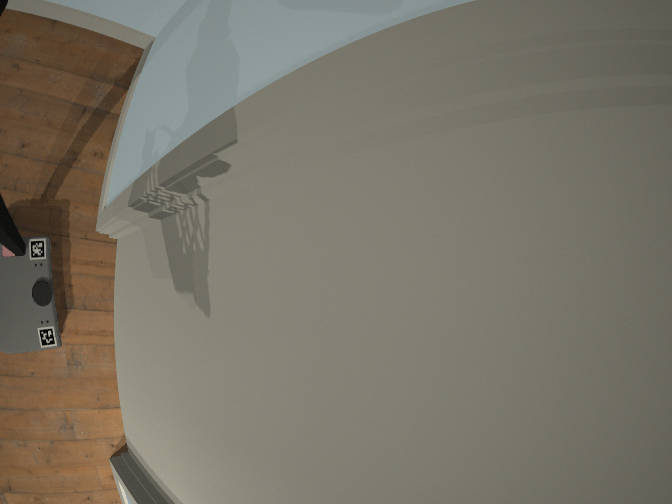

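>>> execute_actions --actions '[{"r1": {"base": {"rotate_rad": -0.18}}}]' --cameras '[]'

>>> execute_actions --actions '[{"r1": {"base": {"translate_m": 0.7}}}]' --cameras '["r1_nav_camera", "r2_nav_camera"]'

Scene clock: 262.50 s.
r1.base_odometry: x=+1.683 y=+1.434 heading=-0.280 (m, m, rad; r1's odometry frame)
r1.turned_by_wheels: -0.180 (rad since the last result)
r1.turned_by_imu: -0.179 (rad since the last result)
r1.base_tilt: forward=+0.4 right=-1.2 (deg)
r1.lidar_m: 0.30 0.31 0.31 0.79 1.11 1.50 1.81 1.40 2.52 0.93 0.43 0.31
r1.head_depth_mm: - - 286 315 369 447 564 / - - 284 310 364 437 550 / - - - 307 358 428 536 / - - - 302 352 421 525 / - - - 299 347 414 512 / - - - 297 341 406 501 / - - - 295 336 399 491
r1.base_status: done
r1.joint_positions: lift_m=+0.945 arm_m=+0.000 wrist_yaw_rad=-0.349 wrist_pitch_rad=-0.024 wrist_roll_rad=-0.008 gripper_m=+0.101 head_pan_rad=-0.007 head_tilt_rad=-0.593
r1.joint_status: not commanded
r1.motor_effort: left_wheel=+2(6) right_wheel=-2(6) lift_m=+45(44) arm_m=-4(4) wrist_yaw_rad=-1(1) wrist_pitch_rad=+7(7) wrist_roll_rad=+2(1) gripper_m=-19(18) head_pan_rad=+3(3) head_tilt_rad=-3(3) (%)
r1.hand_pose: x=-0.1089 y=-0.3855 z=+1.0531 quat_wxyz=(+0.698, -0.114, -0.695, -0.132) (m; r1's base frame)
r1.wrist_depth_mm: 748 - - - - - - / 778 - - - - - - / 809 - - - - - - / 778 146 145 172 193 - - / 715 152 183 207 167 - - / 907 165 173 182 149 - - / 851 149 150 157 162 - -
r2.base_odometry: x=+0.565 y=-0.574 heading=-2.073 (m, m, rad; r2's odometry frame)
r2.turned_by_wheels: +0.000 (rad since the last result)
r2.turned_by_imu: +0.001 (rad since the last result)
r2.base_tilt: forward=+0.1 right=+0.6 (deg)
r2.lidar_m: 1.12 1.07 1.11 0.99 0.95 0.98 1.30 1.56 1.61 2.18 2.19 1.54
r2.head_depth_mm: 1238 1349 1477 1629 1805 1662 - / 1161 1258 1370 1501 1660 1605 1318 / 1094 1179 1281 1388 1531 1601 1330 / 1030 1096 1190 1299 1413 1530 1358 / 975 1042 1115 1210 1317 1434 1362 / 927 987 1061 1136 1226 1330 1363 / 881 940 1003 1070 1152 1245 1315
r2.base_status: not commanded
r2.joint_positions: lift_m=+0.910 arm_m=+0.000 wrist_yaw_rad=+1.698 wrist_pitch_rad=-0.028 wrist_roll_rad=+0.004 gripper_m=+0.104 head_pan_rad=-0.007 head_tilt_rad=-0.507
r2.joint_status: not commanded
r2.motor_effort: left_wheel=-2(2) right_wheel=+3(2) lift_m=+47(48) arm_m=-3(3) wrist_yaw_rad=+1(2) wrist_pitch_rad=+14(15) wrist_roll_rad=+0(0) gripper_m=-20(20) head_pan_rad=+4(5) head_tilt_rad=+2(1) (%)
r2.hand_pose: x=+0.2320 y=-0.1130 z=+1.0172 quat_wxyz=(+0.474, +0.538, -0.460, +0.523) (m; r2's base frame)
r2.wrist_depth_mm: 807 867 966 - - - - / 812 903 979 - - - - / 844 899 991 - - - - / 859 997 155 131 170 - - / 895 949 162 160 179 143 - / 904 - 156 140 176 - - / 925 - 151 149 153 - -
pictures: none
No camera images: the call's "cameras" was empty. Leave "cameras" out to get every camera's image.

Scene clock: 270.70 s.
r1.base_odometry: x=+2.356 y=+1.241 heading=-0.280 (m, m, rad; r1's odometry frame)
r1.turned_by_wheels: +0.000 (rad since the last result)
r1.turned_by_imu: +1.292 (rad since the last result)
r1.base_tilt: forward=+0.3 right=-1.3 (deg)
r1.lidar_m: - - 0.17 0.23 2.25 2.57 0.75 2.24 1.53 0.47 0.15 -
r1.head_depth_mm: - - - - - - - / - - - - - - - / - - - - - - - / - - - - - - - / - - - - - - - / - - - - - - - / - - - - - - -
r1.base_status: done
r1.joint_positions: lift_m=+0.945 arm_m=+0.000 wrist_yaw_rad=-0.350 wrist_pitch_rad=-0.026 wrist_roll_rad=-0.007 gripper_m=+0.101 head_pan_rad=-0.007 head_tilt_rad=-0.592
r1.joint_status: not commanded
r1.on_its_own: left_wheel is at rest, and its effort (+20) is outside its rest range (-18 to +18)
r1.motor_effort: left_wheel=+20(54) right_wheel=+5(31) lift_m=+40(44) arm_m=-3(3) wrist_yaw_rad=+1(5) wrist_pitch_rad=+7(7) wrist_roll_rad=+1(2) gripper_m=-18(18) head_pan_rad=+3(13) head_tilt_rad=-3(4) (%)
r1.hand_pose: x=-0.1091 y=-0.3853 z=+1.0528 quat_wxyz=(+0.697, -0.113, -0.695, -0.133) (m; r1's base frame)
r1.wrist_depth_mm: - - - - - - - / - - - - - - - / - - - - - - - / - 146 154 173 200 - - / - 152 180 207 168 - - / - 165 173 182 149 - - / - 151 150 158 162 - -
r2.base_odometry: x=+0.565 y=-0.574 heading=-2.073 (m, m, rad; r2's odometry frame)
r2.turned_by_wheels: +0.000 (rad since the last result)
r2.turned_by_imu: +0.001 (rad since the last result)
r2.base_tilt: forward=+0.1 right=+0.6 (deg)
r2.lidar_m: 1.11 1.07 1.11 0.99 0.95 0.98 1.30 1.55 1.61 2.18 1.20 1.23
r2.head_depth_mm: 2441 1428 2836 1809 1791 1628 - / 2781 3063 3290 2832 1992 1618 1324 / 3183 3435 3736 2869 2119 1632 1335 / 3203 3416 3724 2972 2105 1540 1343 / 2994 2641 1128 1209 1312 1438 1369 / 924 990 1059 1137 1227 1336 1374 / 883 940 1002 1068 1153 1246 1322
r2.base_status: not commanded
r2.joint_positions: lift_m=+0.910 arm_m=+0.000 wrist_yaw_rad=+1.698 wrist_pitch_rad=-0.028 wrist_roll_rad=+0.004 gripper_m=+0.104 head_pan_rad=-0.007 head_tilt_rad=-0.507
r2.joint_status: not commanded
r2.motor_effort: left_wheel=-2(2) right_wheel=+2(3) lift_m=+47(48) arm_m=-4(3) wrist_yaw_rad=+2(2) wrist_pitch_rad=+14(14) wrist_roll_rad=+0(0) gripper_m=-20(20) head_pan_rad=+5(5) head_tilt_rad=+1(1) (%)
r2.hand_pose: x=+0.2320 y=-0.1130 z=+1.0172 quat_wxyz=(+0.474, +0.538, -0.460, +0.523) (m; r2's base frame)
r2.wrist_depth_mm: 813 892 931 - - - 882 / 846 901 981 - - - 903 / 855 929 - - - - 902 / 861 971 156 130 170 - 923 / 894 964 162 160 181 143 921 / 929 - 155 140 176 - 917 / 941 - 152 148 152 - -
pictures: r1_nav_camera (sideways: a quarter turn counterclockwise sets it upright), r2_nav_camera (sideways: a quarter turn counterclockwise sets it upright)
Images, in order (width x height): r1_nav_camera 672x504, r2_nav_camera 672x504.

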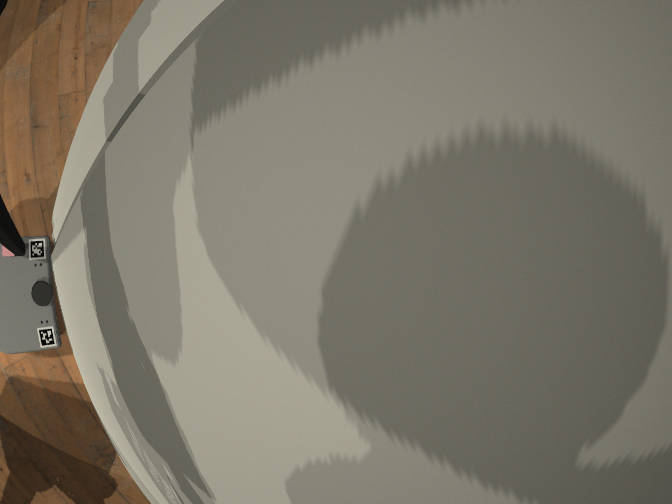

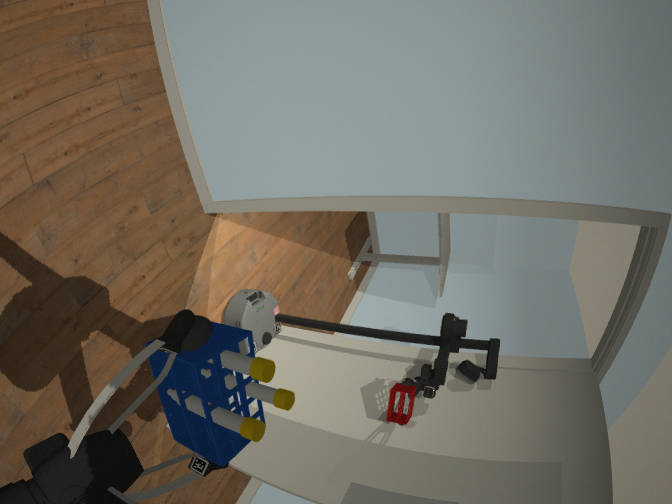

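>>> execute_actions --actions '[{"r1": {"base": {"translate_m": 0.08}, "joints": {"head_pan_rad": -3.0, "head_tilt_rad": -0.7}}}]' --cameras '["r1_nav_camera", "r2_nav_camera", "r1_wrist_camera"]'

Scene clock: 291.03 s.
r1.base_odometry: x=+2.433 y=+1.219 heading=-0.280 (m, m, rad; r1's odometry frame)
r1.turned_by_wheels: +0.000 (rad since the last result)
r1.turned_by_imu: -0.209 (rad since the last result)
r1.base_tilt: forward=+0.4 right=-1.2 (deg)
r1.lidar_m: - - 0.18 0.20 1.87 1.82 0.75 0.72 1.52 0.41 0.15 -
r1.head_depth_mm: 2772 3018 2937 - - - - / 2758 3104 2991 - - - - / 2641 2976 2953 2267 1714 1480 - / 2554 2830 2964 2180 1714 1506 - / 2415 2651 2708 887 1023 - - / 582 641 719 809 992 - - / 565 638 1187 2041 1727 - -
r1.base_status: done
r1.joint_positions: lift_m=+0.945 arm_m=+0.000 wrist_yaw_rad=-0.350 wrist_pitch_rad=-0.026 wrist_roll_rad=-0.007 gripper_m=+0.101 head_pan_rad=-2.992 head_tilt_rad=-0.610
r1.joint_status: head_tilt_rad off_target (ended at -0.610, target -0.700); the others done
r1.motor_effort: left_wheel=+7(33) right_wheel=+9(28) lift_m=+39(39) arm_m=-3(3) wrist_yaw_rad=+0(2) wrist_pitch_rad=+7(7) wrist_roll_rad=+1(2) gripper_m=-18(18) head_pan_rad=-3(75) head_tilt_rad=-39(54) (%)
r1.hand_pose: x=-0.1090 y=-0.3854 z=+1.0528 quat_wxyz=(+0.697, -0.113, -0.695, -0.133) (m; r1's base frame)
r1.wrist_depth_mm: - - - - - - - / - - - - - - - / - - - - - - - / - 147 153 172 199 - - / - 151 180 207 168 - - / - 165 173 182 148 - - / - 150 150 158 162 - -
r2.base_odometry: x=+0.565 y=-0.574 heading=-2.073 (m, m, rad; r2's odometry frame)
r2.turned_by_wheels: +0.000 (rad since the last result)
r2.turned_by_imu: +0.001 (rad since the last result)
r2.base_tilt: forward=+0.1 right=+0.6 (deg)
r2.lidar_m: 1.12 1.07 1.11 0.99 0.95 0.98 1.30 1.55 1.60 2.18 2.19 1.02
r2.head_depth_mm: 2441 1466 1712 1836 1778 1644 - / 2813 3061 3310 2855 1928 1617 1320 / 3189 3389 3769 2904 2088 1637 1338 / 3221 3384 3738 2975 2106 1542 1350 / 3035 2631 1129 1207 1317 1443 1361 / 926 988 1059 1134 1229 1333 1371 / 883 939 998 1072 1150 1250 1328
r2.base_status: not commanded
r2.joint_positions: lift_m=+0.910 arm_m=+0.000 wrist_yaw_rad=+1.698 wrist_pitch_rad=-0.028 wrist_roll_rad=+0.004 gripper_m=+0.104 head_pan_rad=-0.007 head_tilt_rad=-0.507
r2.joint_status: not commanded
r2.motor_effort: left_wheel=-2(2) right_wheel=+1(2) lift_m=+48(48) arm_m=-3(3) wrist_yaw_rad=+2(2) wrist_pitch_rad=+15(15) wrist_roll_rad=+0(0) gripper_m=-20(20) head_pan_rad=+5(5) head_tilt_rad=+3(2) (%)
r2.hand_pose: x=+0.2320 y=-0.1130 z=+1.0172 quat_wxyz=(+0.474, +0.538, -0.460, +0.523) (m; r2's base frame)
r2.wrist_depth_mm: 799 883 958 - - - 742 / 824 917 990 - - - 744 / 861 959 - - - - 766 / 885 940 155 131 170 - 742 / 911 969 162 160 180 143 774 / 913 - 155 140 176 - 733 / 918 - 151 148 153 - 848
pictures: r1_nav_camera (sideways: a quarter turn counterclockwise sets it upright), r1_wrist_camera, r2_nav_camera (sideways: a quarter turn counterclockwise sets it upright)
Images, in order (width x height): r1_nav_camera 672x504, r1_wrist_camera 644x364, r2_nav_camera 672x504.

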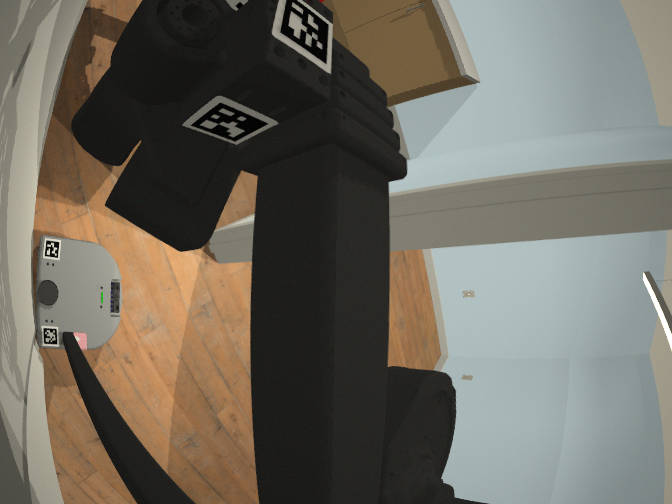

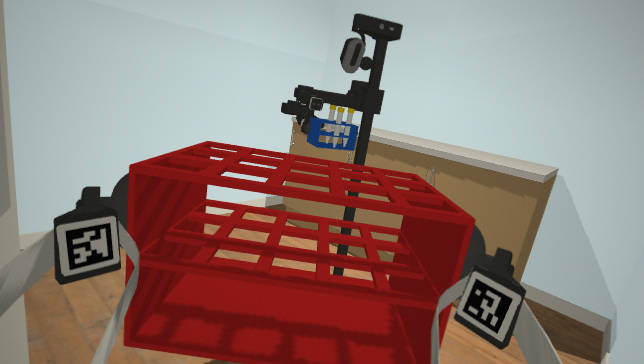

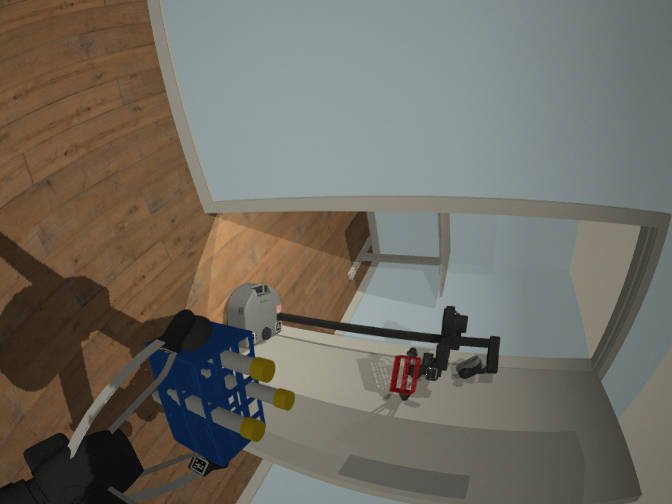

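>>> execute_actions --actions '[{"r1": {"base": {"translate_m": -0.2}, "joints": {"head_pan_rad": 0.0, "head_tilt_rad": -0.6}}}]' --cameras '[]'

>>> execute_actions --actions '[{"r1": {"base": {"rotate_rad": -1.2}}}]' --cameras '["r1_nav_camera", "r2_nav_camera"]'

Scene clock: 309.57 s.
r1.base_odometry: x=+2.241 y=+1.274 heading=-0.280 (m, m, rad; r1's odometry frame)
r1.turned_by_wheels: +0.000 (rad since the last result)
r1.turned_by_imu: -0.047 (rad since the last result)
r1.base_tilt: forward=+0.4 right=-1.3 (deg)
r1.lidar_m: 0.17 0.21 0.34 1.66 1.68 2.20 2.70 0.53 1.58 0.25 0.17 0.16
r1.head_depth_mm: - - - - - - - / - - - - - - - / - - - - - - - / - - - - - - 295 / - - - - - - 315 / - - - - - - 339 / - - - - - 300 387
r1.base_status: done
r1.joint_positions: lift_m=+0.945 arm_m=+0.000 wrist_yaw_rad=-0.355 wrist_pitch_rad=-0.027 wrist_roll_rad=-0.007 gripper_m=+0.101 head_pan_rad=-0.007 head_tilt_rad=-0.606
r1.joint_status: all done
r1.motor_effort: left_wheel=+0(5) right_wheel=+0(20) lift_m=+39(39) arm_m=+0(3) wrist_yaw_rad=+6(76) wrist_pitch_rad=+7(8) wrist_roll_rad=+1(1) gripper_m=-19(24) head_pan_rad=+3(33) head_tilt_rad=+2(37) (%)
r1.hand_pose: x=-0.1102 y=-0.3845 z=+1.0525 quat_wxyz=(+0.697, -0.115, -0.695, -0.135) (m; r1's base frame)
r1.wrist_depth_mm: 129 167 273 - - - - / 135 175 296 - - - - / 139 183 292 - - - - / 142 145 154 172 190 - - / - 151 183 207 169 - - / 150 163 175 180 148 - - / 156 166 150 157 164 - 850
r2.base_odometry: x=+0.565 y=-0.574 heading=-2.073 (m, m, rad; r2's odometry frame)
r2.turned_by_wheels: +0.000 (rad since the last result)
r2.turned_by_imu: +0.001 (rad since the last result)
r2.base_tilt: forward=+0.1 right=+0.6 (deg)
r2.lidar_m: 0.86 1.07 1.11 0.99 0.95 0.97 1.30 1.56 1.61 2.18 2.20 0.86
r2.head_depth_mm: 697 762 821 896 1130 1150 - / 2579 1276 1506 2705 1808 1565 1327 / 3231 3193 3621 2943 2017 1636 1338 / 3191 3399 3800 2957 2107 1557 1346 / 2974 2607 1126 1214 1310 1430 1366 / 928 985 1059 1136 1226 1335 1366 / 881 940 1005 1070 1146 1246 1317
r2.base_status: not commanded
r2.joint_positions: lift_m=+0.910 arm_m=+0.000 wrist_yaw_rad=+1.698 wrist_pitch_rad=-0.028 wrist_roll_rad=+0.004 gripper_m=+0.104 head_pan_rad=-0.007 head_tilt_rad=-0.507
r2.joint_status: not commanded
r2.motor_effort: left_wheel=-2(2) right_wheel=+2(2) lift_m=+48(47) arm_m=-3(3) wrist_yaw_rad=+2(3) wrist_pitch_rad=+14(14) wrist_roll_rad=+0(0) gripper_m=-20(20) head_pan_rad=+5(5) head_tilt_rad=+3(2) (%)
r2.hand_pose: x=+0.2320 y=-0.1130 z=+1.0172 quat_wxyz=(+0.474, +0.538, -0.460, +0.523) (m; r2's base frame)
r2.wrist_depth_mm: 800 883 968 - 765 - - / 825 895 979 - 799 - - / 856 965 - - 795 - - / 889 955 154 131 170 - - / 896 938 162 159 180 143 - / 905 - 156 141 175 - - / 928 - 151 149 152 - -
pictures: none
No camera images: the call's "cameras" was empty. Leave "cameras" out to get every camera's image.

Scene clock: 314.40 s.
r1.base_odometry: x=+2.240 y=+1.274 heading=-1.479 (m, m, rad; r1's odometry frame)
r1.turned_by_wheels: -1.200 (rad since the last result)
r1.turned_by_imu: -1.103 (rad since the last result)
r1.base_tilt: forward=+0.4 right=-1.2 (deg)
r1.lidar_m: 0.15 - 0.15 0.18 0.34 1.55 2.11 1.66 2.77 0.53 0.43 0.17
r1.head_depth_mm: - - - - - - 374 / - - - - - - 312 / - - - - - - - / - - - - - - - / - - - - - - - / - - - - - - - / - - - - - - -
r1.base_status: done
r1.joint_positions: lift_m=+0.945 arm_m=+0.000 wrist_yaw_rad=-0.350 wrist_pitch_rad=-0.027 wrist_roll_rad=-0.007 gripper_m=+0.101 head_pan_rad=-0.007 head_tilt_rad=-0.602
r1.joint_status: not commanded
r1.motor_effort: left_wheel=+5(78) right_wheel=-1(9) lift_m=+39(39) arm_m=+0(0) wrist_yaw_rad=+1(7) wrist_pitch_rad=+7(7) wrist_roll_rad=+1(1) gripper_m=-17(18) head_pan_rad=+2(3) head_tilt_rad=+1(2) (%)
r1.hand_pose: x=-0.1091 y=-0.3849 z=+1.0525 quat_wxyz=(+0.697, -0.113, -0.695, -0.133) (m; r1's base frame)
r1.wrist_depth_mm: 221 249 - - - - - / 230 259 - - - - - / 238 269 - - - - - / 248 147 154 173 193 - - / - 152 183 206 168 - - / 273 165 174 180 155 - - / 280 153 151 158 160 - -
r2.base_odometry: x=+0.565 y=-0.574 heading=-2.073 (m, m, rad; r2's odometry frame)
r2.turned_by_wheels: +0.000 (rad since the last result)
r2.turned_by_imu: +0.001 (rad since the last result)
r2.base_tilt: forward=+0.1 right=+0.6 (deg)
r2.lidar_m: 0.92 1.07 1.11 0.99 0.95 0.97 1.30 1.55 1.61 2.18 2.19 1.28
r2.head_depth_mm: 1015 1119 1243 1407 1611 1635 - / 803 843 919 1071 1215 1341 1319 / 769 836 913 2628 1935 1590 1331 / 3182 3415 3692 2988 2114 1561 1357 / 3008 2602 1131 1210 1309 1439 1366 / 924 985 1059 1136 1232 1334 1381 / 884 939 1003 1071 1151 1245 1328
r2.base_status: not commanded
r2.joint_positions: lift_m=+0.910 arm_m=+0.000 wrist_yaw_rad=+1.698 wrist_pitch_rad=-0.028 wrist_roll_rad=+0.004 gripper_m=+0.104 head_pan_rad=-0.007 head_tilt_rad=-0.507
r2.joint_status: not commanded
r2.motor_effort: left_wheel=-2(2) right_wheel=+2(2) lift_m=+48(48) arm_m=-3(3) wrist_yaw_rad=+2(2) wrist_pitch_rad=+15(14) wrist_roll_rad=+0(0) gripper_m=-20(21) head_pan_rad=+5(5) head_tilt_rad=+2(2) (%)
r2.hand_pose: x=+0.2320 y=-0.1130 z=+1.0172 quat_wxyz=(+0.474, +0.538, -0.460, +0.523) (m; r2's base frame)
r2.wrist_depth_mm: 804 869 962 - 966 - - / 832 898 994 829 - - - / 834 920 - 830 - - - / 883 950 155 131 170 - - / 879 944 162 160 179 144 - / 943 - 155 140 176 - - / 955 - 151 149 152 - -
pictures: r1_nav_camera (sideways: a quarter turn counterclockwise sets it upright), r2_nav_camera (sideways: a quarter turn counterclockwise sets it upright)
Images, in order (width x height): r1_nav_camera 672x504, r2_nav_camera 672x504.

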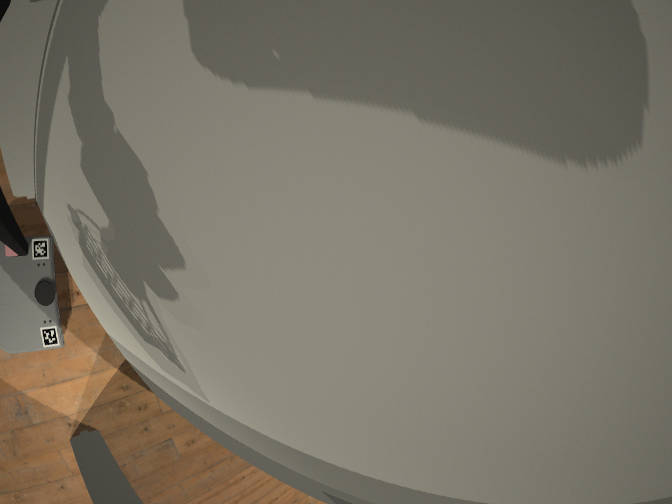

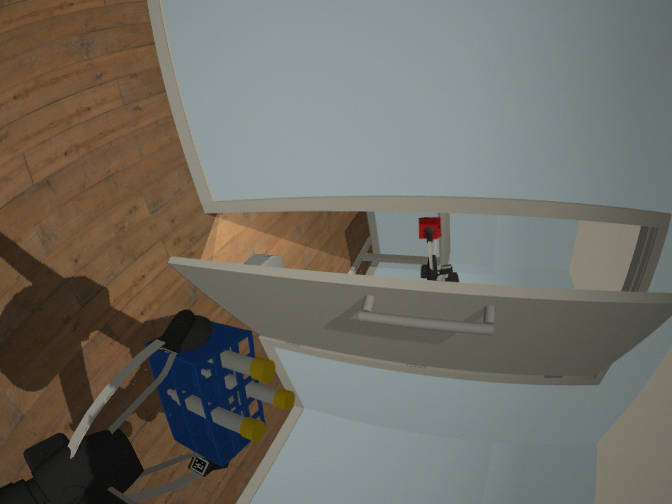

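>>> execute_actions --actions '[{"r1": {"base": {"translate_m": 0.25}}}]' --cameras '["r1_nav_camera"]'

Scene clock: 325.13 s.
r1.base_odometry: x=+2.263 y=+1.025 heading=-1.479 (m, m, rad; r1's odometry frame)
r1.turned_by_wheels: +0.000 (rad since the last result)
r1.turned_by_imu: +0.028 (rad since the last result)
r1.base_tilt: forward=+0.4 right=-1.3 (deg)
r1.lidar_m: 0.29 0.19 0.18 0.18 0.22 0.47 1.90 2.42 0.57 0.68 1.29 1.30
r1.head_depth_mm: 2096 2366 2599 2190 1717 1415 1196 / 2071 2320 2617 2201 1714 1418 1203 / 2073 2272 2587 2202 1731 1409 1198 / 420 459 515 582 676 804 990 / 325 352 383 420 464 519 588 / - 297 307 326 352 383 420 / - - - 285 297 307 326
r1.base_status: done
r1.joint_positions: lift_m=+0.945 arm_m=+0.000 wrist_yaw_rad=-0.350 wrist_pitch_rad=-0.027 wrist_roll_rad=-0.007 gripper_m=+0.101 head_pan_rad=-0.007 head_tilt_rad=-0.602
r1.joint_status: not commanded
r1.motor_effort: left_wheel=+1(42) right_wheel=+1(7) lift_m=+39(39) arm_m=+0(0) wrist_yaw_rad=+1(1) wrist_pitch_rad=+7(7) wrist_roll_rad=+1(2) gripper_m=-17(18) head_pan_rad=+3(2) head_tilt_rad=+1(1) (%)
r1.hand_pose: x=-0.1091 y=-0.3849 z=+1.0525 quat_wxyz=(+0.697, -0.113, -0.695, -0.133) (m; r1's base frame)
r1.wrist_depth_mm: - - 910 316 309 - - / - - 879 316 335 - - / - - 718 330 354 - - / - 147 154 173 191 - - / - 151 182 207 168 - - / - 165 174 179 154 - - / - 153 150 157 160 - -
r2.base_odometry: x=+0.565 y=-0.574 heading=-2.073 (m, m, rad; r2's odometry frame)
r2.turned_by_wheels: +0.000 (rad since the last result)
r2.turned_by_imu: +0.001 (rad since the last result)
r2.base_tilt: forward=+0.1 right=+0.6 (deg)
r2.lidar_m: 1.11 1.07 1.11 0.99 0.95 0.98 1.30 1.55 1.61 2.18 2.19 0.98
r2.head_depth_mm: 2463 1570 2897 2507 1719 1526 - / 2828 2936 3286 2842 2056 1559 1321 / 3200 3462 3606 2913 2079 1635 1333 / 3196 3353 3688 2992 2123 1561 1352 / 3013 2648 1135 1208 1309 1431 1361 / 925 988 1052 1138 1225 1339 1375 / 887 937 1000 1067 1154 1244 1319
r2.base_status: not commanded
r2.joint_positions: lift_m=+0.910 arm_m=+0.000 wrist_yaw_rad=+1.698 wrist_pitch_rad=-0.028 wrist_roll_rad=+0.004 gripper_m=+0.104 head_pan_rad=-0.007 head_tilt_rad=-0.507
r2.joint_status: not commanded
r2.motor_effort: left_wheel=-2(2) right_wheel=+2(2) lift_m=+48(48) arm_m=-3(3) wrist_yaw_rad=+1(2) wrist_pitch_rad=+15(15) wrist_roll_rad=+0(0) gripper_m=-20(20) head_pan_rad=+5(4) head_tilt_rad=+1(1) (%)
r2.hand_pose: x=+0.2320 y=-0.1130 z=+1.0172 quat_wxyz=(+0.474, +0.538, -0.460, +0.523) (m; r2's base frame)
r2.wrist_depth_mm: 810 889 918 - - - 687 / 836 912 - - - - 689 / 840 957 - - - - 717 / 895 945 154 131 171 - 697 / 900 977 162 160 180 144 709 / 917 - 155 140 175 - 704 / 954 - 151 149 152 956 801
pictures: r1_nav_camera (sideways: a quarter turn counterclockwise sets it upright)
Images, in order (width x height): r1_nav_camera 672x504.

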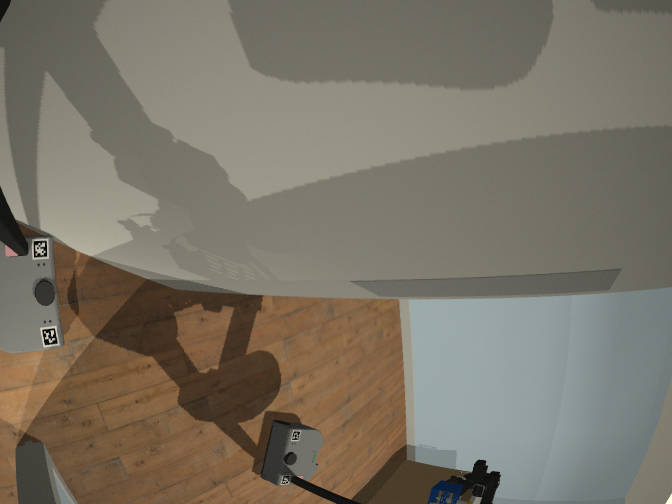

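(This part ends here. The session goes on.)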